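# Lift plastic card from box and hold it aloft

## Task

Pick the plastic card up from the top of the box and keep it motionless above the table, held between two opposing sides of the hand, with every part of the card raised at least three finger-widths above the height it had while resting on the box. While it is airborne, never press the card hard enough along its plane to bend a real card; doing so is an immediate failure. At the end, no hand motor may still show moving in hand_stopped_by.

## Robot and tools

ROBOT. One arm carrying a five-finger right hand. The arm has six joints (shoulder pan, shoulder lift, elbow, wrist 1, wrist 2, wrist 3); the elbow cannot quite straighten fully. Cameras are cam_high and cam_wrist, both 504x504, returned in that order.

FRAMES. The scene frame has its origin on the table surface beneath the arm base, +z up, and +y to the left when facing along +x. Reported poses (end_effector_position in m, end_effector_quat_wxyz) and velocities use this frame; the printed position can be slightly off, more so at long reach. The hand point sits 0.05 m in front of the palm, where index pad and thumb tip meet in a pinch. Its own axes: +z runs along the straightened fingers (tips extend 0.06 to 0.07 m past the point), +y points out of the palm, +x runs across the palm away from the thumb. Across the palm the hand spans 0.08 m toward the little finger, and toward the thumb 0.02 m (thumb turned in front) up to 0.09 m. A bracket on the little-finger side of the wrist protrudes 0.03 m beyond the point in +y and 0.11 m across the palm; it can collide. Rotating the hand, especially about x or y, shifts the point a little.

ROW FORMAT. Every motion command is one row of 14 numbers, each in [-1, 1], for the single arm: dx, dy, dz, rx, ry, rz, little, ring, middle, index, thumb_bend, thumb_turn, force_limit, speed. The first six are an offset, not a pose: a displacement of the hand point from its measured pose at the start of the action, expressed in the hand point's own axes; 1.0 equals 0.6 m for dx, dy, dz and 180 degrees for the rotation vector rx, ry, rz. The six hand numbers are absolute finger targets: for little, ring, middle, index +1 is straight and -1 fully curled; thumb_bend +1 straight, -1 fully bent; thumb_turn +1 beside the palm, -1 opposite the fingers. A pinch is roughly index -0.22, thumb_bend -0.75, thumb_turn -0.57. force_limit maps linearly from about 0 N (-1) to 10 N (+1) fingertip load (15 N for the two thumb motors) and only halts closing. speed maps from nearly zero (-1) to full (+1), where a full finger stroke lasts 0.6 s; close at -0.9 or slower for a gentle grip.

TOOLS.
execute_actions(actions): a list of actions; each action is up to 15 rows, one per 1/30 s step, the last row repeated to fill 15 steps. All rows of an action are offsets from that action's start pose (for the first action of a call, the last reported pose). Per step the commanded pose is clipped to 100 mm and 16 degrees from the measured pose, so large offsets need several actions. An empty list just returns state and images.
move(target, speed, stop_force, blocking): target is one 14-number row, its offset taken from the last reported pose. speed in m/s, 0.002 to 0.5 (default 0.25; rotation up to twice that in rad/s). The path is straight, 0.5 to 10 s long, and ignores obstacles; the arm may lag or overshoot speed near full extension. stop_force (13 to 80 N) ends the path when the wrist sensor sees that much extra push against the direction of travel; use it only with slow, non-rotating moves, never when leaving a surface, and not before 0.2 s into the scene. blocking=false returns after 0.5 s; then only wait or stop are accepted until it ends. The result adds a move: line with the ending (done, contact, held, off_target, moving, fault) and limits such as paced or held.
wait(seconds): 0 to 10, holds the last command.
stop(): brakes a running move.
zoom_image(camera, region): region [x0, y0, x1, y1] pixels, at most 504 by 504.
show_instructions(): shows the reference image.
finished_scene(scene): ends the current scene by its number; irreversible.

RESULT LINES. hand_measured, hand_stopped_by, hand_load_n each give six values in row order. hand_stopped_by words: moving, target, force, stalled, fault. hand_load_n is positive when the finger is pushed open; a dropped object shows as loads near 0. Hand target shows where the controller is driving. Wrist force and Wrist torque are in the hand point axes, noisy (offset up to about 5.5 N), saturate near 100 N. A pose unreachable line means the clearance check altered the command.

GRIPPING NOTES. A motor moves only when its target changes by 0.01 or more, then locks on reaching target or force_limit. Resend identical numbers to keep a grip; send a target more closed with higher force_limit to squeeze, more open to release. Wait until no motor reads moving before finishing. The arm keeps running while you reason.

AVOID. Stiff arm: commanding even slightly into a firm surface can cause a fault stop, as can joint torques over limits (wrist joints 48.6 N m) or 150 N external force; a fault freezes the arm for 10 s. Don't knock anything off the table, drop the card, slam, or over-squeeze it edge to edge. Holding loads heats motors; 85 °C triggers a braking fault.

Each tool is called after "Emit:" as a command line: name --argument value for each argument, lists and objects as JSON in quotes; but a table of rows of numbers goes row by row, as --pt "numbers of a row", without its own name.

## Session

Emit:
execute_actions --actions '[]'

Scene clock: 0.00 s.
end_effector_position=(+0.4665, +0.1177, +0.2645) hand_measured=(+1.000, +1.000, +1.000, +1.000, +1.000, +1.000) hand_load_n=(+0.0, +0.0, +0.0, +0.0, +0.0, +0.0) hand_stopped_by=(target, target, target, target, target, target) hand_force_limit=0.00 hand_speed=-0.80 end_effector_quat_wxyz=(+0.050, +0.574, +0.813, +0.087) end_effector_velocity=(-0.000, +0.000, -0.001) end_effector_angular_velocity=(-0.000, +0.002, +0.000)
Joint positions: [-0.208 -1.646  2.192  0.866  1.45  -0.538]
Joint velocities: [ 0.     0.002  0.    -0.     0.    -0.   ]
Motor temperatures (°C, as the motors report them): [20 22 23 29 25 30]
Wrist force (N, on the end effector, along its own x y z axes, offset not removed): no reading
Wrist torque (N m, same axes, about the end effector's origin, offset not removed): no reading
Hand target: +0.466, +0.118, +0.265; +0.050, +0.574, +0.813, +0.087

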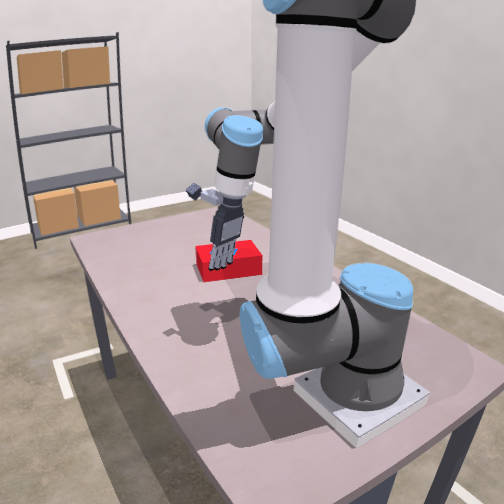

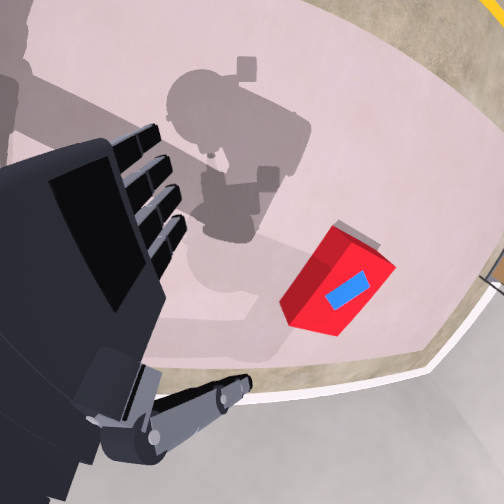

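Emit:
move --target '[-0.08,0.25,0.1,0,0,0.15,-1,-1,-1,0.7,0.3,-0.57,1,0.3]'

Scene clock: 2.20 s.
end_effector_position=(+0.6319, +0.1269, +0.2345) hand_measured=(-1.000, -1.000, -1.000, +0.700, +0.300, -0.570) hand_load_n=(+0.0, +0.0, +0.0, +0.0, +0.0, +0.0) hand_stopped_by=(target, target, target, target, target, target) hand_force_limit=1.00 hand_speed=0.30 end_effector_quat_wxyz=(+0.028, +0.748, +0.656, +0.097) end_effector_velocity=(+0.001, +0.001, +0.001) end_effector_angular_velocity=(+0.000, -0.002, -0.004)
Joint positions: [-0.062 -1.319  1.877  0.837  1.473  0.078]
Joint velocities: [ 0.002  0.001 -0.004  0.001  0.001  0.006]
Motor temperatures (°C, as the motors report them): [20 22 23 29 25 30]
Wrist force (N, on the end effector, along its own x y z axes, offset not removed): [-0.9 -2.5 -6.0]
Wrist torque (N m, same axes, about the end effector's origin, offset not removed): [0.17 0.76 -0.37]
Hand target: +0.632, +0.127, +0.234; +0.028, +0.748, +0.656, +0.097
Off the commanded pose: 0.001 m, 0 deg.
move: done

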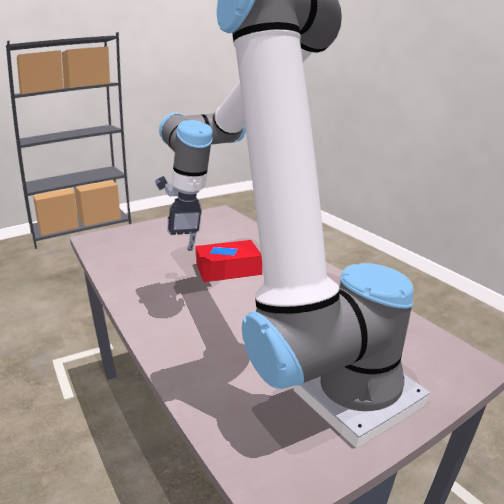

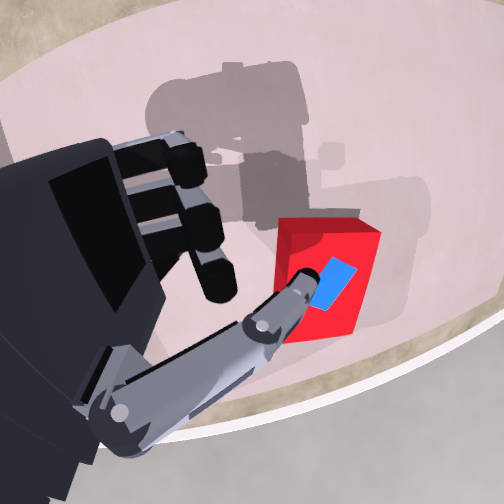

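Emit:
move --target '[-0.03,0.05,0.11,0.24,0,0,-1,-1,-1,0.7,0.3,-0.57,1,0.3]' --speed 0.15

Scene clock: 7.23 s.
end_effector_position=(+0.6706, +0.1107, +0.1725) hand_measured=(-1.000, -1.000, -1.000, +0.700, +0.300, -0.570) hand_load_n=(+0.0, +0.0, +0.0, +0.0, +0.0, +0.0) hand_stopped_by=(target, target, target, target, target, target) hand_force_limit=1.00 hand_speed=0.30 end_effector_quat_wxyz=(-0.248, +0.705, +0.646, -0.152) end_effector_velocity=(+0.001, -0.000, -0.000) end_effector_angular_velocity=(+0.001, +0.009, +0.001)
Joint positions: [-0.096 -0.885  1.501  1.54   1.467 -0.039]
Joint velocities: [-0.     0.005 -0.005  0.009  0.    -0.001]
Motor temperatures (°C, as the motors report them): [20 22 23 29 25 30]
Wrist force (N, on the end effector, along its own x y z axes, offset not removed): [0.0 -1.4 -5.3]
Wrist torque (N m, same axes, about the end effector's origin, offset not removed): [0.32 0.53 -0.37]
Hand target: +0.671, +0.111, +0.172; -0.249, +0.705, +0.646, -0.152
Off the commanded pose: 0.001 m, 0 deg.
move: done

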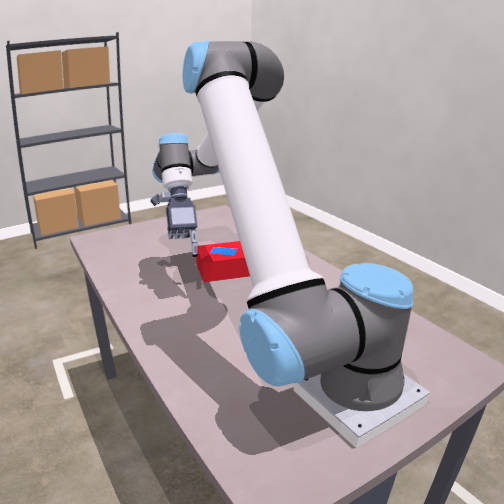

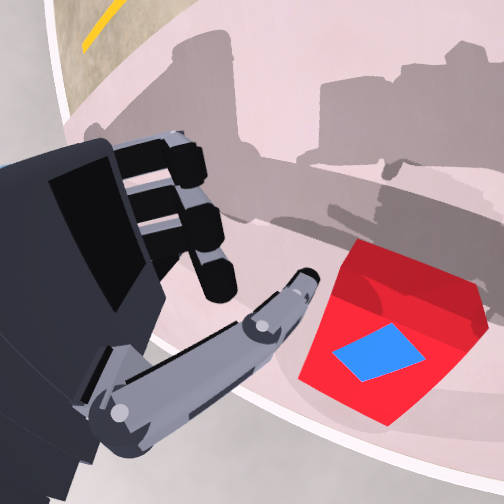

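Emit:
move --target '[-0.07,0.1,0.03,0.05,0,0,-1,-1,-1,0.7,0.3,-0.57,1,0.3]' --speed 0.12

Scene clock: 9.23 s.
end_effector_position=(+0.7059, +0.0697, +0.1202) hand_measured=(-1.000, -1.000, -1.000, +0.700, +0.300, -0.570) hand_load_n=(+0.0, +0.0, +0.0, +0.0, +0.0, +0.0) hand_stopped_by=(target, target, target, target, target, target) hand_force_limit=1.00 hand_speed=0.30 end_effector_quat_wxyz=(-0.303, +0.684, +0.632, -0.202) end_effector_velocity=(+0.001, -0.000, -0.002) end_effector_angular_velocity=(+0.000, +0.005, +0.001)
Joint positions: [-0.14  -0.723  1.375  1.663  1.504 -0.087]
Joint velocities: [ 0.     0.005 -0.003  0.004  0.001 -0.001]
Motor temperatures (°C, as the motors report them): [20 22 23 29 25 30]
Wrist force (N, on the end effector, along its own x y z axes, offset not removed): [0.9 -1.9 -5.4]
Wrist torque (N m, same axes, about the end effector's origin, offset not removed): [0.28 0.37 -0.24]
Hand target: +0.706, +0.070, +0.120; -0.303, +0.684, +0.632, -0.202
Off the commanded pose: 0.000 m, 0 deg.
move: done

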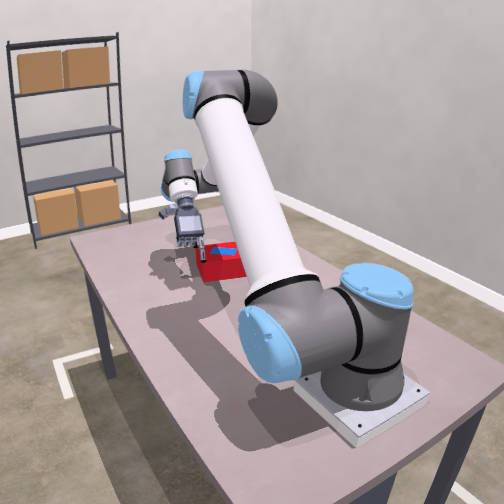

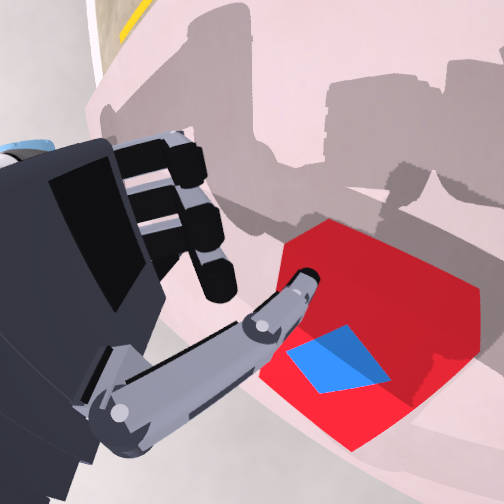

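Emit:
move --target '[-0.058,0.042,0.002,0,0,0,-1,-1,-1,0.7,0.3,-0.57,1,0.3]' --speed 0.08

Emit:
move --target '[-0.003,0.02,0.022,0,0,0,-1,-1,-1,0.7,0.3,-0.57,1,0.3]' --speed 0.004 --stop_force 13

Scene clock: 10.83 s.
end_effector_position=(+0.7196, +0.0353, +0.0987) hand_measured=(-1.000, -1.000, -1.000, +0.700, +0.300, -0.570) hand_load_n=(+0.0, +0.0, +0.0, +0.0, +0.0, +0.0) hand_stopped_by=(target, target, target, target, target, target) hand_force_limit=1.00 hand_speed=0.30 end_effector_quat_wxyz=(-0.303, +0.684, +0.632, -0.202) end_effector_velocity=(+0.000, -0.000, -0.002) end_effector_angular_velocity=(+0.001, +0.002, +0.001)
Joint positions: [-0.178 -0.685  1.346  1.656  1.53  -0.115]
Joint velocities: [-0.     0.003 -0.001  0.     0.001 -0.001]
Motor temperatures (°C, as the motors report them): [20 22 23 29 25 30]
Wrist force (N, on the end effector, along its own x y z axes, offset not removed): [0.6 -2.7 -3.1]
Wrist torque (N m, same axes, about the end effector's origin, offset not removed): [-0.06 0.40 -0.32]
Hand target: +0.720, +0.035, +0.099; -0.303, +0.684, +0.632, -0.202
Off the commanded pose: 0.000 m, 0 deg.
move: done

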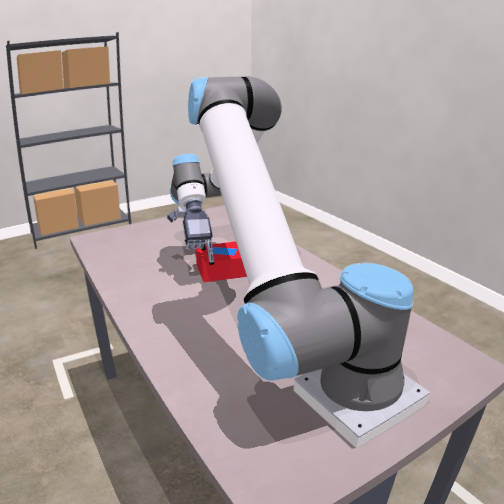

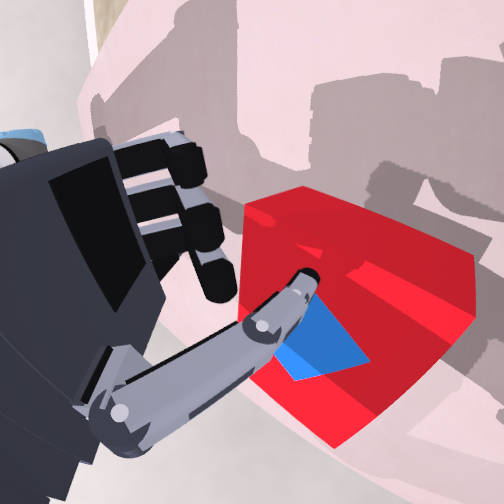

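Scene clock: 14.93 s.
end_effector_position=(+0.7196, +0.0354, +0.0837) hand_measured=(-1.000, -1.000, -1.000, +0.700, +0.300, -0.570) hand_load_n=(+0.0, +0.0, +0.0, +0.0, -1.0, +0.0) hand_stopped_by=(target, target, target, target, target, target) hand_force_limit=1.00 hand_speed=0.30 end_effector_quat_wxyz=(-0.303, +0.684, +0.632, -0.202) end_effector_velocity=(-0.000, +0.001, +0.000) end_effector_angular_velocity=(+0.000, +0.001, +0.001)
Joint positions: [-0.178 -0.669  1.347  1.639  1.53  -0.115]
Joint velocities: [ 0.001 -0.     0.     0.001  0.    -0.   ]
Motor temperatures (°C, as the motors report them): [20 22 23 29 25 30]
Wrist force (N, on the end effector, along its own x y z axes, offset not removed): [3.8 -15.8 -16.2]
Wrist torque (N m, same axes, about the end effector's origin, offset not removed): [-0.89 -0.03 -0.26]
Hand target: +0.720, +0.035, +0.084; -0.303, +0.684, +0.632, -0.202
Off the commanded pose: 0.003 m, 0 deg.
move: contact

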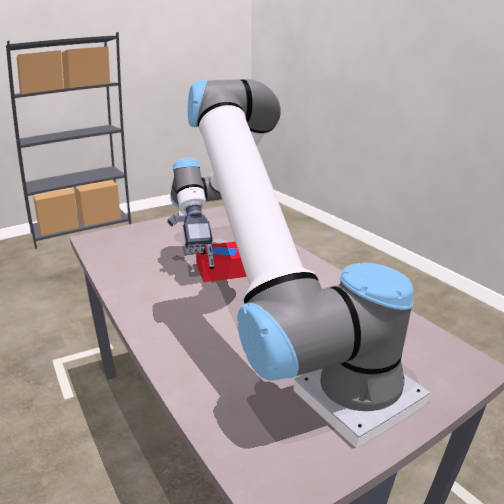

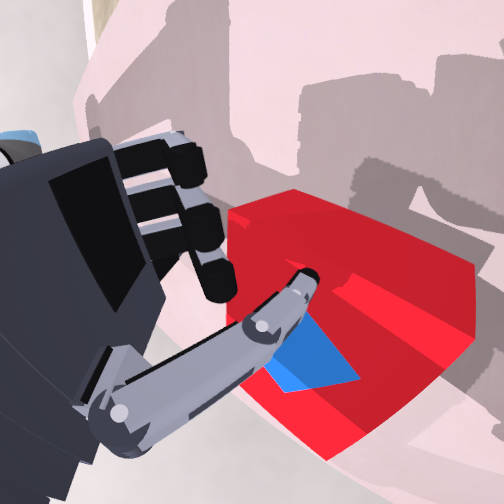

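Thumb missed the card; shifting -x and retouching.

Emit:
move --target '[-0.04,-0.007,-0.001,0,0,0,-1,-1,-1,0.7,0.3,-0.57,1,0.3]' --speed 0.03

Emit:
move --target '[-0.002,0.013,0.015,0,0,0,-1,-1,-1,0.7,0.3,-0.57,1,0.3]' --speed 0.003 --stop_force 13

Scene clock: 16.70 s.
end_effector_position=(+0.7141, +0.0118, +0.0844) hand_measured=(-1.000, -1.000, -1.000, +0.700, +0.300, -0.570) hand_load_n=(+0.0, +0.0, +0.0, +0.0, -1.0, -5.0) hand_stopped_by=(target, target, target, target, target, target) hand_force_limit=1.00 hand_speed=0.30 end_effector_quat_wxyz=(-0.303, +0.684, +0.632, -0.202) end_effector_velocity=(-0.001, -0.002, -0.001) end_effector_angular_velocity=(+0.000, +0.002, -0.000)
Joint positions: [-0.207 -0.678  1.363  1.632  1.55  -0.136]
Joint velocities: [-0.002  0.001  0.001 -0.001  0.001 -0.002]
Motor temperatures (°C, as the motors report them): [20 22 23 29 25 30]
Wrist force (N, on the end effector, along its own x y z axes, offset not removed): [5.9 -6.3 -8.7]
Wrist torque (N m, same axes, about the end effector's origin, offset not removed): [-0.21 0.36 -0.25]
Hand target: +0.714, +0.012, +0.084; -0.303, +0.684, +0.632, -0.202
Off the commanded pose: 0.000 m, 0 deg.
move: done

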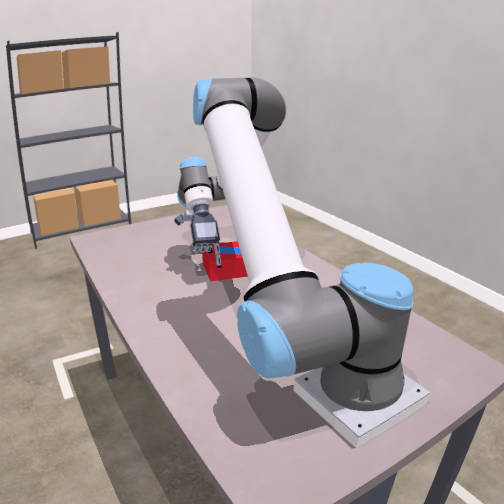

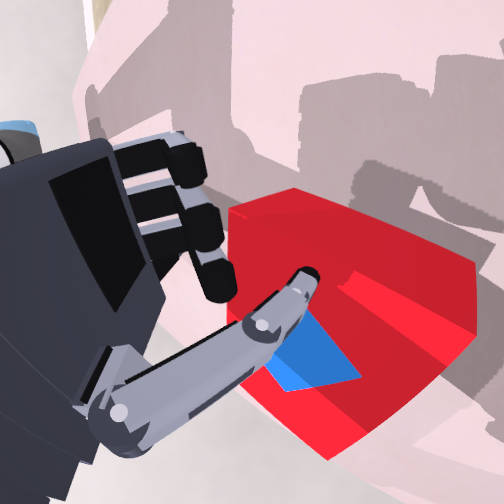

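Scene clock: 17.37 s.
end_effector_position=(+0.7141, +0.0117, +0.0835) hand_measured=(-1.000, -1.000, -1.000, +0.700, +0.298, -0.570) hand_load_n=(+0.0, +0.0, +0.0, +0.0, -2.0, -5.5) hand_stopped_by=(target, target, target, target, target, target) hand_force_limit=1.00 hand_speed=0.30 end_effector_quat_wxyz=(-0.303, +0.684, +0.632, -0.202) end_effector_velocity=(-0.000, +0.001, +0.001) end_effector_angular_velocity=(-0.000, -0.000, +0.002)
Joint positions: [-0.207 -0.677  1.364  1.631  1.55  -0.136]
Joint velocities: [ 0.001 -0.001  0.001  0.     0.     0.   ]
Motor temperatures (°C, as the motors report them): [20 22 23 29 25 30]
Wrist force (N, on the end effector, along its own x y z axes, offset not removed): [6.4 -19.2 -22.9]
Wrist torque (N m, same axes, about the end effector's origin, offset not removed): [-0.86 0.47 -0.48]
Hand target: +0.714, +0.012, +0.084; -0.303, +0.684, +0.632, -0.202
Off the commanded pose: 0.011 m, 0 deg.
move: contact

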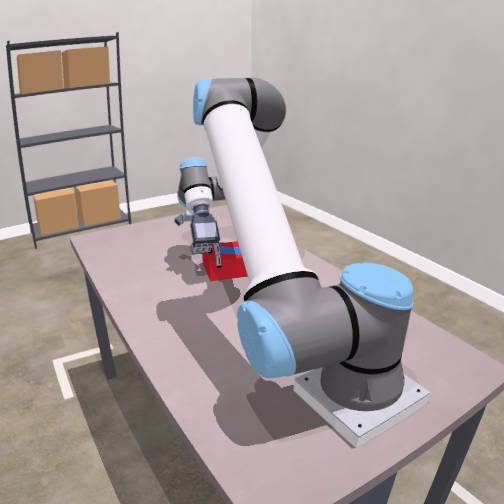

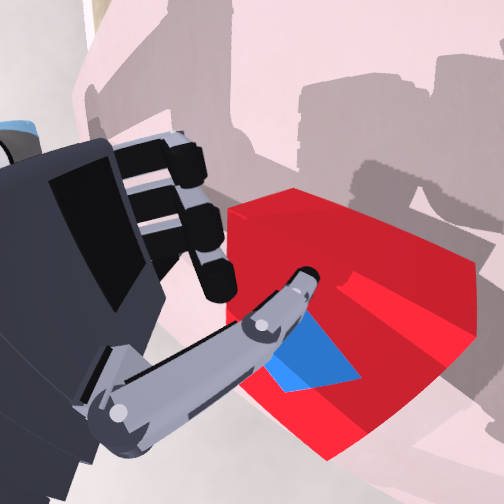

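Emit:
move --target '[0.001,-0.008,-0.009,0,0,0,-1,-1,-1,0.7,0.3,-0.57,1,0.3]' --speed 0.03

Emit:
move --target '[-0.035,-0.002,-0.003,0,0,0,-1,-1,-1,0.7,0.3,-0.57,1,0.3]' --speed 0.03

Emit:
move --target '[-0.002,0.013,0.015,0,0,0,-1,-1,-1,0.7,0.3,-0.57,1,0.3]' --speed 0.004 --stop_force 13

Scene clock: 18.80 s.
end_effector_position=(+0.7142, +0.0116, +0.0905) hand_measured=(-1.000, -1.000, -1.000, +0.700, +0.300, -0.570) hand_load_n=(+0.0, +0.0, +0.0, +0.0, +0.0, +0.0) hand_stopped_by=(target, target, target, target, target, target) hand_force_limit=1.00 hand_speed=0.30 end_effector_quat_wxyz=(-0.303, +0.684, +0.632, -0.202) end_effector_velocity=(+0.000, +0.000, +0.003) end_effector_angular_velocity=(+0.000, -0.000, +0.000)
Joint positions: [-0.207 -0.684  1.363  1.639  1.55  -0.136]
Joint velocities: [ 0.    -0.003 -0.     0.003 -0.    -0.   ]
Motor temperatures (°C, as the motors report them): [20 22 23 29 25 30]
Wrist force (N, on the end effector, along its own x y z axes, offset not removed): [1.5 -0.8 -2.2]
Wrist torque (N m, same axes, about the end effector's origin, offset not removed): [0.16 0.24 -0.16]
Hand target: +0.714, +0.012, +0.091; -0.303, +0.684, +0.632, -0.202
Off the commanded pose: 0.000 m, 0 deg.
move: done

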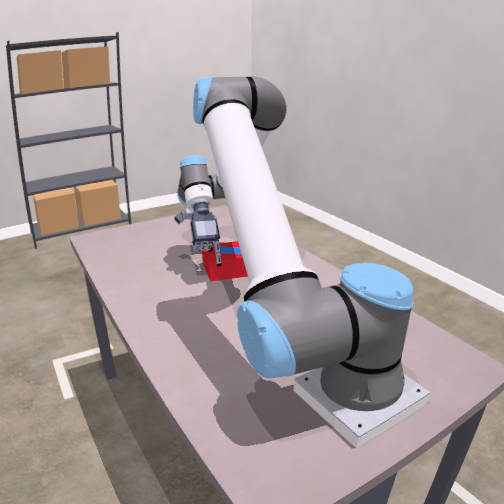

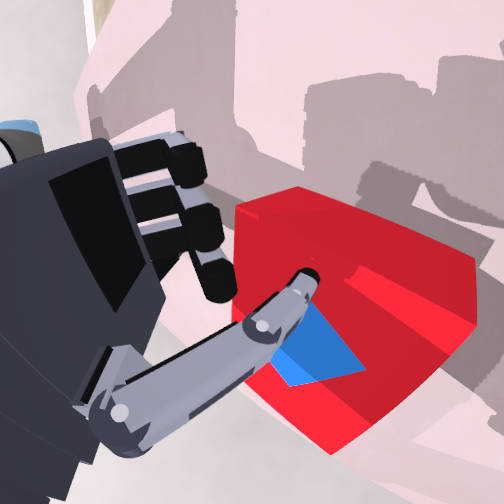

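Scene clock: 19.83 s.
end_effector_position=(+0.7120, -0.0093, +0.0903) hand_measured=(-1.000, -1.000, -1.000, +0.700, +0.300, -0.570) hand_load_n=(+0.0, +0.0, +0.0, +0.0, +0.0, +0.0) hand_stopped_by=(target, target, target, target, target, target) hand_force_limit=1.00 hand_speed=0.30 end_effector_quat_wxyz=(-0.303, +0.684, +0.632, -0.202) end_effector_velocity=(+0.000, -0.001, +0.001) end_effector_angular_velocity=(-0.000, -0.001, +0.001)
Joint positions: [-0.232 -0.686  1.368  1.636  1.567 -0.154]
Joint velocities: [-0.001 -0.002  0.     0.     0.001 -0.001]
Motor temperatures (°C, as the motors report them): [20 22 23 29 25 30]
Wrist force (N, on the end effector, along its own x y z axes, offset not removed): [-0.4 1.2 -5.0]
Wrist torque (N m, same axes, about the end effector's origin, offset not removed): [0.61 0.58 -0.23]
Hand target: +0.712, -0.009, +0.090; -0.303, +0.684, +0.632, -0.202
Off the commanded pose: 0.000 m, 0 deg.
move: done

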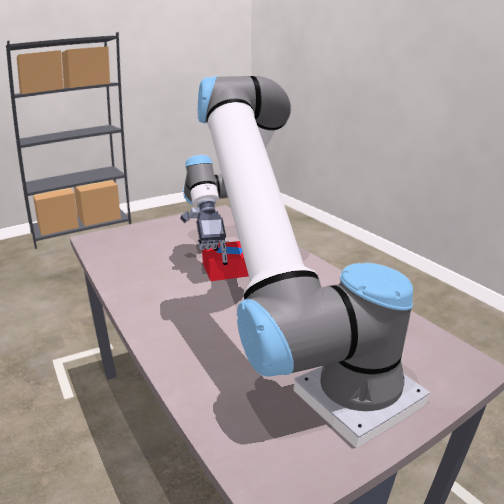

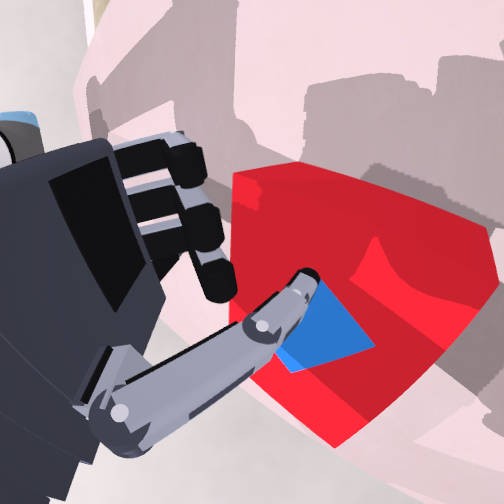

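Scene clock: 21.73 s.
end_effector_position=(+0.7119, -0.0093, +0.0841) hand_measured=(-1.000, -1.000, -1.000, +0.700, +0.300, -0.570) hand_load_n=(+0.0, +0.0, +0.0, +0.0, -1.0, +0.0) hand_stopped_by=(target, target, target, target, target, target) hand_force_limit=1.00 hand_speed=0.30 end_effector_quat_wxyz=(-0.303, +0.684, +0.632, -0.202) end_effector_velocity=(+0.000, -0.000, +0.002) end_effector_angular_velocity=(-0.001, -0.002, +0.000)
Joint positions: [-0.232 -0.68   1.369  1.629  1.567 -0.154]
Joint velocities: [-0.    -0.003  0.     0.     0.    -0.   ]
Motor temperatures (°C, as the motors report them): [20 22 23 29 25 30]
Wrist force (N, on the end effector, along its own x y z axes, offset not removed): [2.9 -13.5 -19.0]
Wrist torque (N m, same axes, about the end effector's origin, offset not removed): [-0.44 0.27 -0.23]
Hand target: +0.712, -0.009, +0.084; -0.303, +0.684, +0.632, -0.202
Off the commanded pose: 0.006 m, 0 deg.
move: contact

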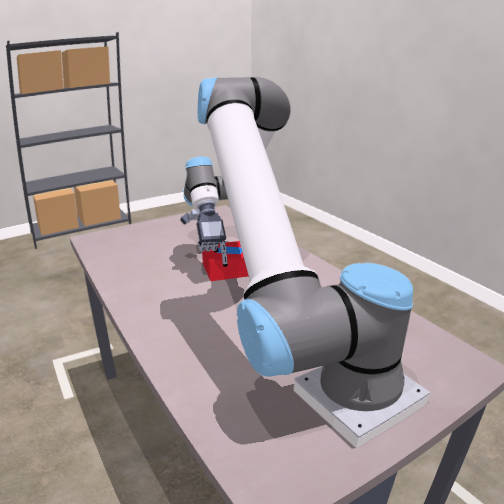

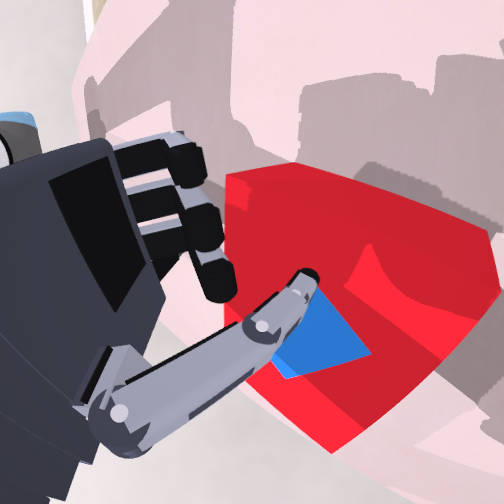

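Emit:
move --target '[-0.03,0.002,-0.013,0,0,0,-1,-1,-1,0.7,0.3,-0.57,1,0.3]' --speed 0.02

Emit:
move --target '[-0.002,0.013,0.015,0,0,0,-1,-1,-1,0.7,0.3,-0.57,1,0.3]' --speed 0.004 --stop_force 13

Scene clock: 23.67 s.
end_effector_position=(+0.7157, -0.0282, +0.0871) hand_measured=(-1.000, -1.000, -1.000, +0.700, +0.300, -0.570) hand_load_n=(+0.0, +0.0, +0.0, +0.0, +0.0, +0.0) hand_stopped_by=(target, target, target, target, target, target) hand_force_limit=1.00 hand_speed=0.30 end_effector_quat_wxyz=(-0.303, +0.684, +0.632, -0.202) end_effector_velocity=(+0.000, -0.002, +0.001) end_effector_angular_velocity=(-0.000, -0.001, -0.000)
Joint positions: [-0.253 -0.677  1.356  1.639  1.581 -0.17 ]
Joint velocities: [-0.002 -0.    -0.001  0.     0.001 -0.001]
Motor temperatures (°C, as the motors report them): [20 22 23 29 25 30]
Wrist force (N, on the end effector, along its own x y z axes, offset not removed): [-0.1 -0.4 -4.4]
Wrist torque (N m, same axes, about the end effector's origin, offset not removed): [0.46 0.60 -0.29]
Hand target: +0.716, -0.028, +0.087; -0.303, +0.684, +0.632, -0.202
Off the commanded pose: 0.000 m, 0 deg.
move: done

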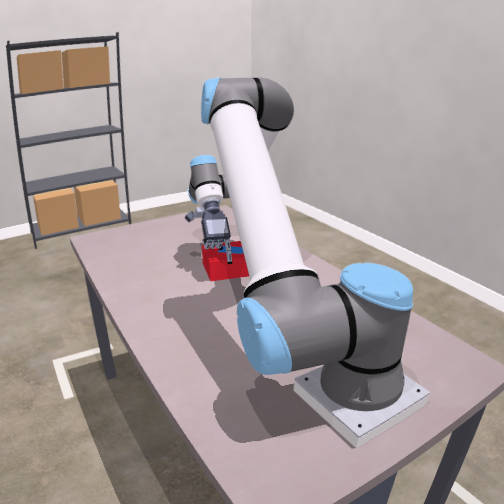

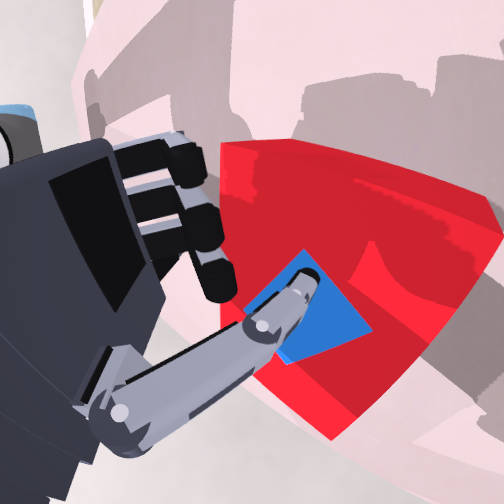

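Scene clock: 24.63 s.
end_effector_position=(+0.7157, -0.0282, +0.0846) hand_measured=(-1.000, -1.000, -1.000, +0.700, +0.300, -0.570) hand_load_n=(+0.0, +0.0, +0.0, +0.0, -0.5, +0.0) hand_stopped_by=(target, target, target, target, target, target) hand_force_limit=1.00 hand_speed=0.30 end_effector_quat_wxyz=(-0.303, +0.684, +0.632, -0.202) end_effector_velocity=(-0.000, -0.000, +0.000) end_effector_angular_velocity=(+0.000, +0.001, -0.000)
Joint positions: [-0.253 -0.675  1.357  1.636  1.581 -0.17 ]
Joint velocities: [-0.     0.     0.     0.001  0.    -0.   ]
Motor temperatures (°C, as the motors report them): [20 22 23 29 25 30]
Wrist force (N, on the end effector, along its own x y z axes, offset not removed): [3.2 -17.0 -20.3]
Wrist torque (N m, same axes, about the end effector's origin, offset not removed): [-0.94 0.32 -0.27]
Hand target: +0.716, -0.028, +0.085; -0.303, +0.684, +0.632, -0.202
Off the commanded pose: 0.010 m, 0 deg.
move: contact

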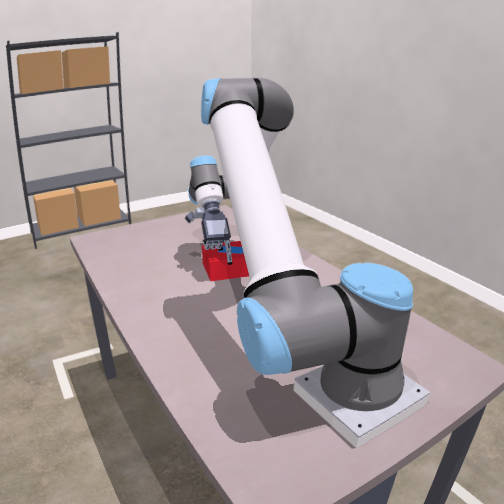

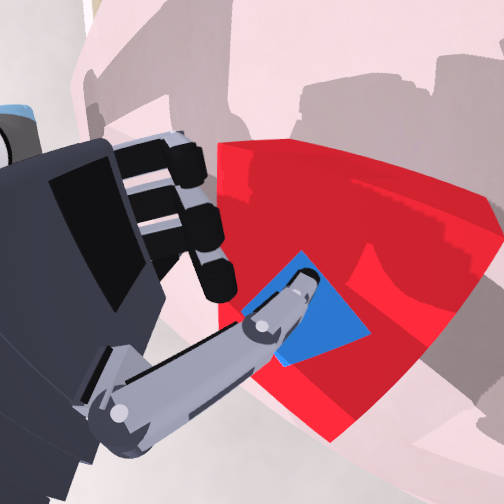

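Emit:
execute_actions --actions '[[[0,-0.0003,-0.0003,0,0,0,-1,-1,-1,0.7,0.3,-0.57,1,-0.6]],[[0,0,0,0,0,0,-1,-1,-1,0.7,-0.15,-0.57,1,-0.6]],[[0,0,0,0,0,0,-1,-1,-1,0.7,-0.15,-0.57,1,-0.6]],[[0,0,0,0,0,0,-1,-1,-1,0.7,-0.15,-0.57,1,-0.6]],[[0,-0.0027,-0.0029,0,0,0,-1,-1,-1,0.7,-0.15,-0.57,1,-0.3]],[[0,0,0,0,0,0,-1,-1,-1,0.7,0.3,-0.57,1,-0.3]],[[0,0,0,0,0,0,-1,-1,-1,0.7,0.3,-0.57,1,-0.3]],[[0,0.0027,0.0029,0,0,0,-1,-1,-1,0.7,0.3,-0.57,1,-0.3]],[[0,0,0,0,0,0,-1,-1,-1,0.7,0.3,-0.57,1,-0.3]],[[0,0,0,0,0,0,-1,-1,-1,0.7,-0.15,-0.57,1,-0.6]],[[0,0,0,0,0,0,-1,-1,-1,0.7,-0.15,-0.57,1,-0.6]],[[0,0,0,0,0,0,-1,-1,-1,0.7,-0.15,-0.57,1,-0.6]],[[0,-0.0027,-0.0029,0,0,0,-1,-1,-1,0.7,-0.15,-0.57,1,-0.3]],[[0,0,0,0,0,0,-1,-1,-1,0.7,0.3,-0.57,1,-0.3]],[[0,0,0,0,0,0,-1,-1,-1,0.7,0.3,-0.57,1,-0.3]],[[0,0.0027,0.0029,0,0,0,-1,-1,-1,0.7,0.3,-0.57,1,-0.3]],[[0,0,0,0,0,0,-1,-1,-1,0.7,0.3,-0.57,1,-0.3]],[[0,0,0,0,0,0,-1,-1,-1,0.7,-0.15,-0.57,1,-0.6]],[[0,0,0,0,0,0,-1,-1,-1,0.7,-0.15,-0.57,1,-0.6]],[[0,0,0,0,0,0,-1,-1,-1,0.7,-0.15,-0.57,1,-0.6]],[[0,-0.0027,-0.0029,0,0,0,-1,-1,-1,0.7,-0.15,-0.57,1,-0.3]],[[0,0,0,0,0,0,-1,-1,-1,0.7,0.3,-0.57,1,-0.3]],[[0,0,0,0,0,0,-1,-1,-1,0.7,0.3,-0.57,1,-0.3]],[[0,0.0027,0.0029,0,0,0,-1,-1,-1,0.7,0.3,-0.57,1,-0.3]],[[0,0,0,0,0,0,-1,-1,-1,0.7,0.3,-0.57,1,-0.3]],[[0,0,0,0,0,0,-1,-1,-1,0.7,-0.15,-0.57,1,-0.6]],[[0,0,0,0,0,0,-1,-1,-1,0.7,-0.15,-0.57,1,-0.6]],[[0,0,0,0,0,0,-1,-1,-1,0.7,-0.15,-0.57,1,-0.6]]]'

Scene clock: 40.37 s.
end_effector_position=(+0.7157, -0.0282, +0.0850) hand_measured=(-1.000, -1.000, -1.000, +0.700, -0.150, -0.570) hand_load_n=(+0.0, +0.0, +0.0, +0.0, +0.0, +0.0) hand_stopped_by=(target, target, target, target, target, target) hand_force_limit=1.00 hand_speed=-0.60 end_effector_quat_wxyz=(-0.303, +0.684, +0.632, -0.202) end_effector_velocity=(+0.000, +0.000, -0.000) end_effector_angular_velocity=(+0.000, -0.000, +0.000)
Joint positions: [-0.253 -0.675  1.357  1.636  1.582 -0.17 ]
Joint velocities: [ 0.  0. -0. -0. -0.  0.]
Motor temperatures (°C, as the motors report them): [20 22 23 29 25 30]
Wrist force (N, on the end effector, along its own x y z axes, offset not removed): [2.1 -1.4 -3.6]
Wrist torque (N m, same axes, about the end effector's origin, offset not removed): [0.15 0.08 -0.22]
Hand target: +0.716, -0.028, +0.085; -0.303, +0.684, +0.632, -0.202
Off the commanded pose: 0.000 m, 0 deg.

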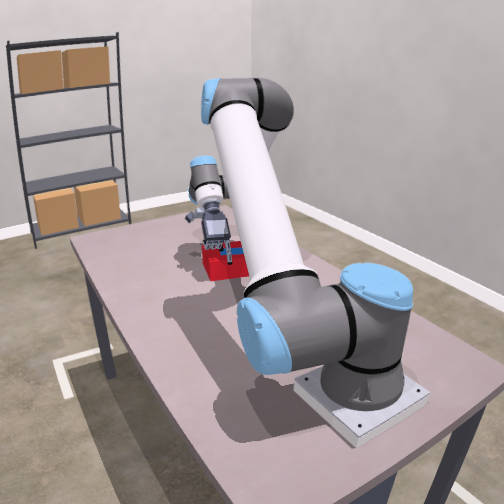

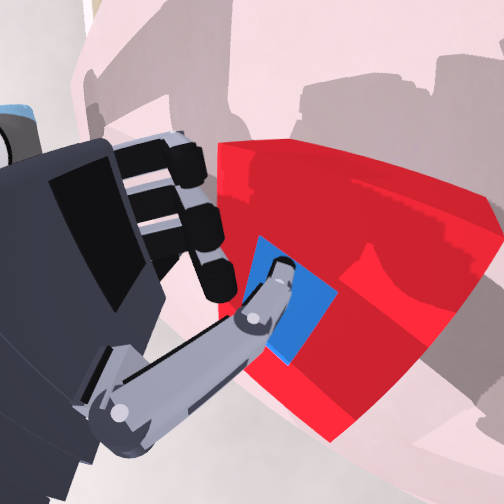

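Emit:
move --target '[0,-0.022,0.012,0,0,0,-1,-1,-1,0.7,0.3,-0.57,1,-0.3]' --speed 0.02

Emit:
move --target '[-0.002,0.013,0.015,0,0,0,-1,-1,-1,0.7,0.3,-0.57,1,-0.3]' --speed 0.004 --stop_force 13

Emit:
execute_actions --actions '[[[0,-0.0003,-0.0003,0,0,0,-1,-1,-1,0.7,0.3,-0.57,1,-0.6]],[[0,0,0,0,0,0,-1,-1,-1,0.7,-0.15,-0.57,1,-0.6]],[[0,0,0,0,0,0,-1,-1,-1,0.7,-0.15,-0.57,1,-0.6]],[[0,0,0,0,0,0,-1,-1,-1,0.7,-0.15,-0.57,1,-0.6]],[[0,-0.0027,-0.0029,0,0,0,-1,-1,-1,0.7,-0.15,-0.57,1,-0.3]],[[0,0,0,0,0,0,-1,-1,-1,0.7,0.3,-0.57,1,-0.3]],[[0,0,0,0,0,0,-1,-1,-1,0.7,0.3,-0.57,1,-0.3]],[[0,0.0027,0.0029,0,0,0,-1,-1,-1,0.7,0.3,-0.57,1,-0.3]],[[0,0,0,0,0,0,-1,-1,-1,0.7,0.3,-0.57,1,-0.3]],[[0,0,0,0,0,0,-1,-1,-1,0.7,-0.15,-0.57,1,-0.6]],[[0,0,0,0,0,0,-1,-1,-1,0.7,-0.15,-0.57,1,-0.6]],[[0,0,0,0,0,0,-1,-1,-1,0.7,-0.15,-0.57,1,-0.6]],[[0,-0.0027,-0.0029,0,0,0,-1,-1,-1,0.7,-0.15,-0.57,1,-0.3]],[[0,0,0,0,0,0,-1,-1,-1,0.7,0.3,-0.57,1,-0.3]],[[0,0,0,0,0,0,-1,-1,-1,0.7,0.3,-0.57,1,-0.3]],[[0,0.0027,0.0029,0,0,0,-1,-1,-1,0.7,0.3,-0.57,1,-0.3]],[[0,0,0,0,0,0,-1,-1,-1,0.7,0.3,-0.57,1,-0.3]],[[0,0,0,0,0,0,-1,-1,-1,0.7,-0.15,-0.57,1,-0.6]],[[0,0,0,0,0,0,-1,-1,-1,0.7,-0.15,-0.57,1,-0.6]],[[0,0,0,0,0,0,-1,-1,-1,0.7,-0.15,-0.57,1,-0.6]]]'

Scene clock: 43.30 s.
end_effector_position=(+0.7013, -0.0269, +0.0885) hand_measured=(-1.000, -1.000, -1.000, +0.700, +0.300, -0.570) hand_load_n=(+0.0, +0.0, +0.0, +0.0, +0.0, +0.0) hand_stopped_by=(target, target, target, target, target, target) hand_force_limit=1.00 hand_speed=-0.30 end_effector_quat_wxyz=(-0.303, +0.684, +0.632, -0.202) end_effector_velocity=(-0.002, +0.000, -0.001) end_effector_angular_velocity=(+0.000, +0.002, -0.000)
Joint positions: [-0.256 -0.698  1.396  1.62   1.583 -0.172]
Joint velocities: [-0.001 -0.001  0.004 -0.001  0.    -0.   ]
Motor temperatures (°C, as the motors report them): [20 22 23 29 25 30]
Wrist force (N, on the end effector, along its own x y z axes, offset not removed): [2.1 -2.6 -1.7]
Wrist torque (N m, same axes, about the end effector's origin, offset not removed): [-0.14 0.14 -0.23]
Hand target: +0.701, -0.027, +0.089; -0.302, +0.684, +0.632, -0.202
Off the commanded pose: 0.000 m, 0 deg.
move: done

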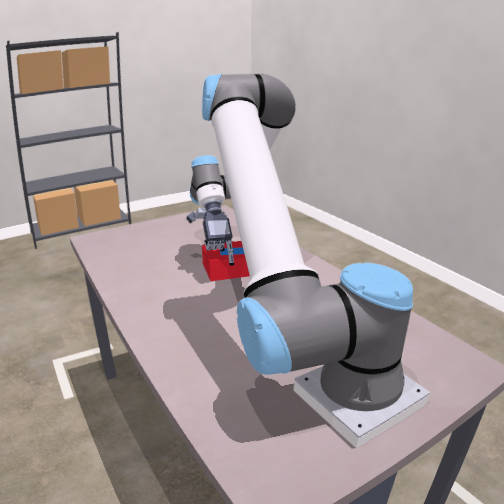

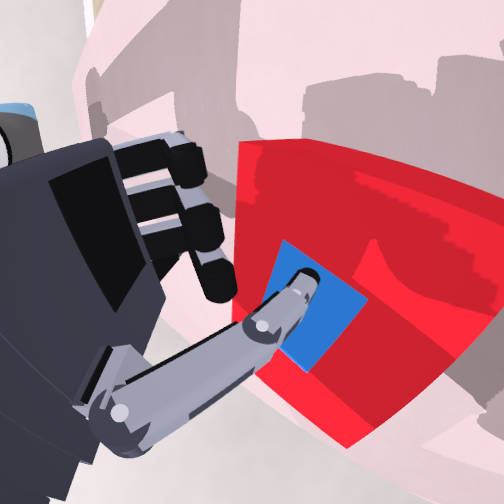

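Scene clock: 44.60 s.
end_effector_position=(+0.7013, -0.0269, +0.0847) hand_measured=(-1.000, -1.000, -1.000, +0.700, +0.300, -0.570) hand_load_n=(+0.0, +0.0, +0.0, +0.0, -0.5, +0.0) hand_stopped_by=(target, target, target, target, target, target) hand_force_limit=1.00 hand_speed=-0.30 end_effector_quat_wxyz=(-0.302, +0.684, +0.632, -0.202) end_effector_velocity=(-0.000, -0.000, +0.000) end_effector_angular_velocity=(+0.000, +0.001, +0.000)
Joint positions: [-0.256 -0.694  1.396  1.615  1.583 -0.172]
Joint velocities: [-0.    -0.    -0.     0.001  0.     0.   ]
Motor temperatures (°C, as the motors report them): [20 22 23 29 25 30]
Wrist force (N, on the end effector, along its own x y z axes, offset not removed): [4.1 -10.4 -15.3]
Wrist torque (N m, same axes, about the end effector's origin, offset not removed): [-0.21 -0.01 -0.05]
Hand target: +0.701, -0.027, +0.085; -0.303, +0.684, +0.632, -0.202
Off the commanded pose: 0.008 m, 0 deg.
move: contact

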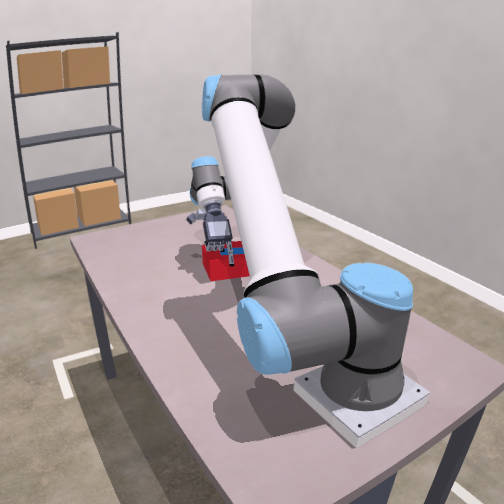

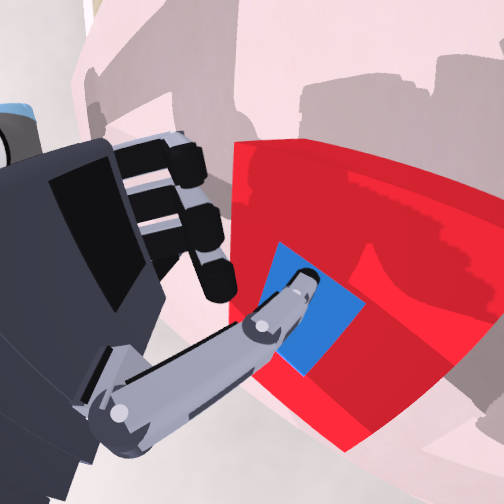

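Scene clock: 54.60 s.
end_effector_position=(+0.7012, -0.0269, +0.0849) hand_measured=(-1.000, -1.000, -1.000, +0.700, -0.150, -0.570) hand_load_n=(+0.0, +0.0, +0.0, +0.0, +0.0, +0.0) hand_stopped_by=(target, target, target, target, target, target) hand_force_limit=1.00 hand_speed=-0.60 end_effector_quat_wxyz=(-0.302, +0.684, +0.632, -0.202) end_effector_velocity=(+0.000, +0.000, +0.001) end_effector_angular_velocity=(-0.000, -0.001, +0.000)
Joint positions: [-0.256 -0.694  1.396  1.616  1.584 -0.172]
Joint velocities: [ 0.    -0.001 -0.     0.    -0.    -0.   ]
Motor temperatures (°C, as the motors report them): [20 22 23 29 25 30]
Wrist force (N, on the end effector, along its own x y z axes, offset not removed): [0.7 -0.9 -2.2]
Wrist torque (N m, same axes, about the end effector's origin, offset not removed): [0.09 0.36 -0.25]
Hand target: +0.701, -0.027, +0.085; -0.302, +0.684, +0.632, -0.202
Off the commanded pose: 0.000 m, 0 deg.

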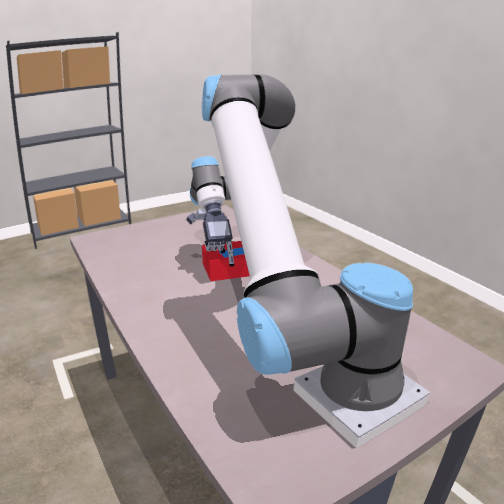

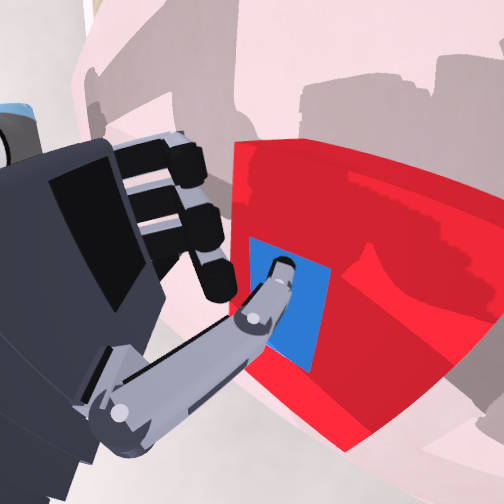

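Repeat: back 2.5 cm and cycle again.

Emit:
move --target '[-0.01,-0.024,0.012,0,0,0,-1,-1,-1,0.7,0.3,-0.57,1,-0.3]' --speed 0.02

Emit:
move --target '[-0.002,0.013,0.015,0,0,0,-1,-1,-1,0.7,0.3,-0.57,1,-0.3]' --speed 0.004 --stop_force 13

Emit:
execute_actions --actions '[[[0,-0.0003,-0.0003,0,0,0,-1,-1,-1,0.7,0.3,-0.57,1,-0.6]],[[0,0,0,0,0,0,-1,-1,-1,0.7,-0.15,-0.57,1,-0.6]],[[0,0,0,0,0,0,-1,-1,-1,0.7,-0.15,-0.57,1,-0.6]],[[0,0,0,0,0,0,-1,-1,-1,0.7,-0.15,-0.57,1,-0.6]],[[0,-0.0027,-0.0029,0,0,0,-1,-1,-1,0.7,-0.15,-0.57,1,-0.3]],[[0,0,0,0,0,0,-1,-1,-1,0.7,0.3,-0.57,1,-0.3]],[[0,0,0,0,0,0,-1,-1,-1,0.7,0.3,-0.57,1,-0.3]],[[0,0.0027,0.0029,0,0,0,-1,-1,-1,0.7,0.3,-0.57,1,-0.3]],[[0,0,0,0,0,0,-1,-1,-1,0.7,0.3,-0.57,1,-0.3]],[[0,0,0,0,0,0,-1,-1,-1,0.7,-0.15,-0.57,1,-0.6]],[[0,0,0,0,0,0,-1,-1,-1,0.7,-0.15,-0.57,1,-0.6]],[[0,0,0,0,0,0,-1,-1,-1,0.7,-0.15,-0.57,1,-0.6]],[[0,-0.0027,-0.0029,0,0,0,-1,-1,-1,0.7,-0.15,-0.57,1,-0.3]],[[0,0,0,0,0,0,-1,-1,-1,0.7,0.3,-0.57,1,-0.3]],[[0,0,0,0,0,0,-1,-1,-1,0.7,0.3,-0.57,1,-0.3]],[[0,0.0027,0.0029,0,0,0,-1,-1,-1,0.7,0.3,-0.57,1,-0.3]],[[0,0,0,0,0,0,-1,-1,-1,0.7,0.3,-0.57,1,-0.3]],[[0,0,0,0,0,0,-1,-1,-1,0.7,-0.15,-0.57,1,-0.6]],[[0,0,0,0,0,0,-1,-1,-1,0.7,-0.15,-0.57,1,-0.6]],[[0,0,0,0,0,0,-1,-1,-1,0.7,-0.15,-0.57,1,-0.6]]]'

Scene clock: 57.67 s.
end_effector_position=(+0.6853, -0.0314, +0.0886) hand_measured=(-1.000, -1.000, -1.000, +0.700, +0.300, -0.570) hand_load_n=(+0.0, +0.0, +0.0, +0.0, +0.0, +0.0) hand_stopped_by=(target, target, target, target, target, target) hand_force_limit=1.00 hand_speed=-0.30 end_effector_quat_wxyz=(-0.302, +0.684, +0.632, -0.202) end_effector_velocity=(-0.002, +0.000, -0.001) end_effector_angular_velocity=(+0.001, +0.002, +0.001)
Joint positions: [-0.267 -0.718  1.438  1.598  1.591 -0.18 ]
Joint velocities: [-0.    -0.001  0.006 -0.003  0.001 -0.001]
Motor temperatures (°C, as the motors report them): [20 22 23 29 25 30]
Wrist force (N, on the end effector, along its own x y z axes, offset not removed): [0.8 -3.7 -4.8]
Wrist torque (N m, same axes, about the end effector's origin, offset not removed): [-0.10 0.47 -0.29]
Hand target: +0.685, -0.031, +0.089; -0.302, +0.684, +0.632, -0.202
Off the commanded pose: 0.000 m, 0 deg.
move: done

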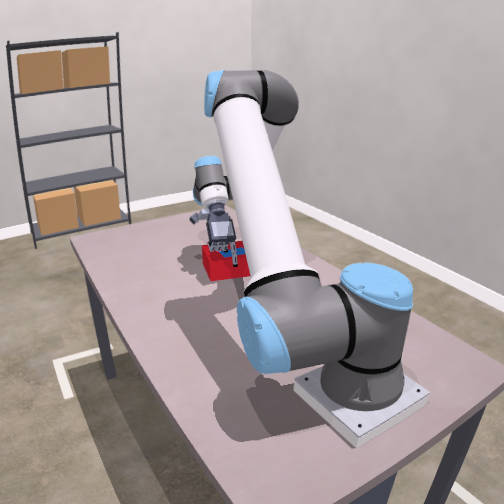

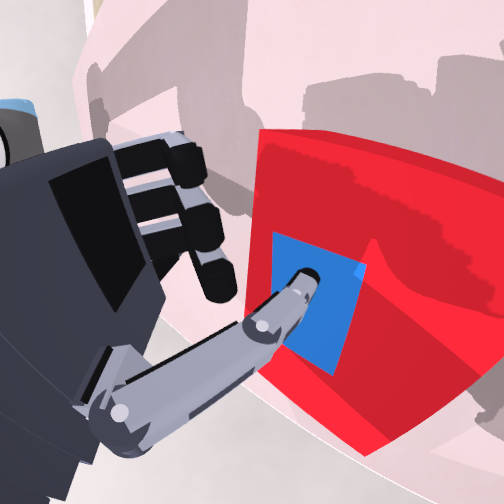

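Scene clock: 59.00 s.
end_effector_position=(+0.6852, -0.0314, +0.0847) hand_measured=(-1.000, -1.000, -1.000, +0.700, +0.300, -0.570) hand_load_n=(+0.0, +0.0, +0.0, +0.0, -0.5, +0.0) hand_stopped_by=(target, target, target, target, target, target) hand_force_limit=1.00 hand_speed=-0.30 end_effector_quat_wxyz=(-0.302, +0.684, +0.632, -0.202) end_effector_velocity=(-0.000, -0.000, +0.000) end_effector_angular_velocity=(-0.000, +0.001, -0.000)
Joint positions: [-0.267 -0.714  1.438  1.593  1.591 -0.18 ]
Joint velocities: [-0.     0.    -0.     0.001  0.     0.   ]
Motor temperatures (°C, as the motors report them): [20 22 23 29 25 30]
Wrist force (N, on the end effector, along its own x y z axes, offset not removed): [2.3 -12.4 -15.2]
Wrist torque (N m, same axes, about the end effector's origin, offset not removed): [-0.46 0.23 -0.23]
Hand target: +0.685, -0.031, +0.085; -0.302, +0.684, +0.632, -0.202
Off the commanded pose: 0.008 m, 0 deg.
move: contact

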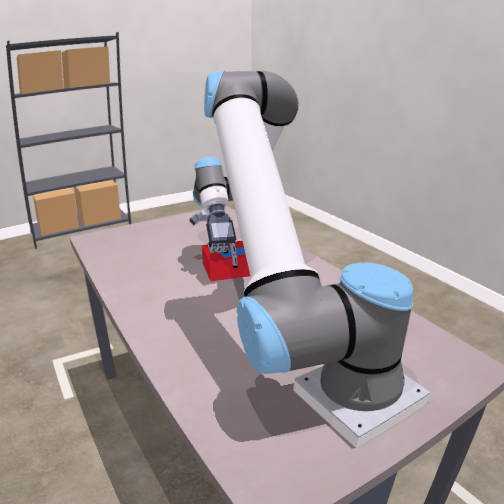

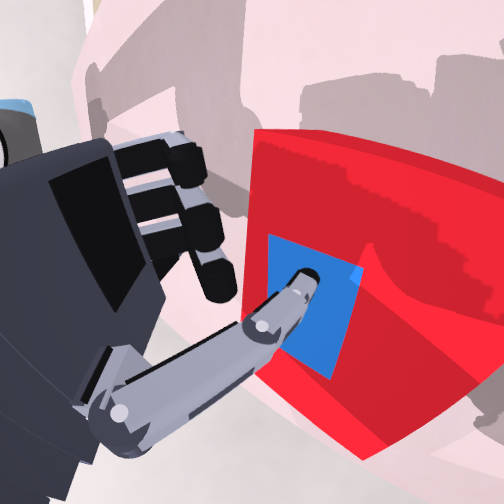

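Scene clock: 69.00 s.
end_effector_position=(+0.6852, -0.0315, +0.0849) hand_measured=(-1.000, -1.000, -1.000, +0.700, -0.150, -0.570) hand_load_n=(+0.0, +0.0, +0.0, +0.0, +0.0, +0.0) hand_stopped_by=(target, target, target, target, target, target) hand_force_limit=1.00 hand_speed=-0.60 end_effector_quat_wxyz=(-0.302, +0.684, +0.632, -0.202) end_effector_velocity=(+0.000, +0.000, +0.001) end_effector_angular_velocity=(-0.000, -0.001, +0.000)
Joint positions: [-0.267 -0.714  1.438  1.594  1.591 -0.18 ]
Joint velocities: [ 0.    -0.001 -0.    -0.    -0.    -0.   ]
Motor temperatures (°C, as the motors report them): [20 22 23 29 25 30]
Wrist force (N, on the end effector, along its own x y z axes, offset not removed): [1.2 -3.1 -0.8]
Wrist torque (N m, same axes, about the end effector's origin, offset not removed): [-0.19 0.23 -0.18]
Hand target: +0.685, -0.031, +0.085; -0.302, +0.684, +0.632, -0.202
Off the commanded pose: 0.000 m, 0 deg.

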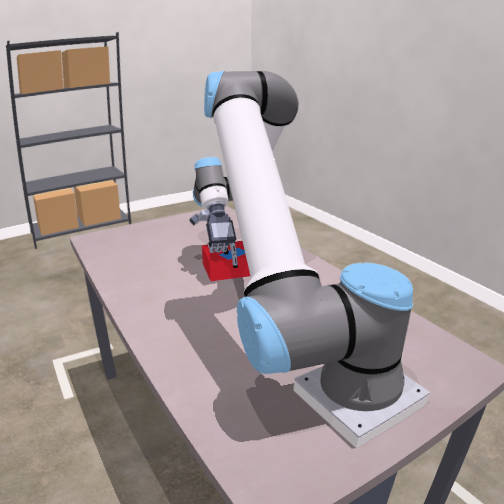

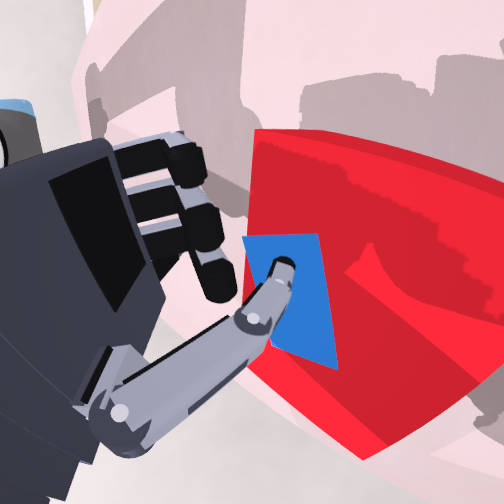

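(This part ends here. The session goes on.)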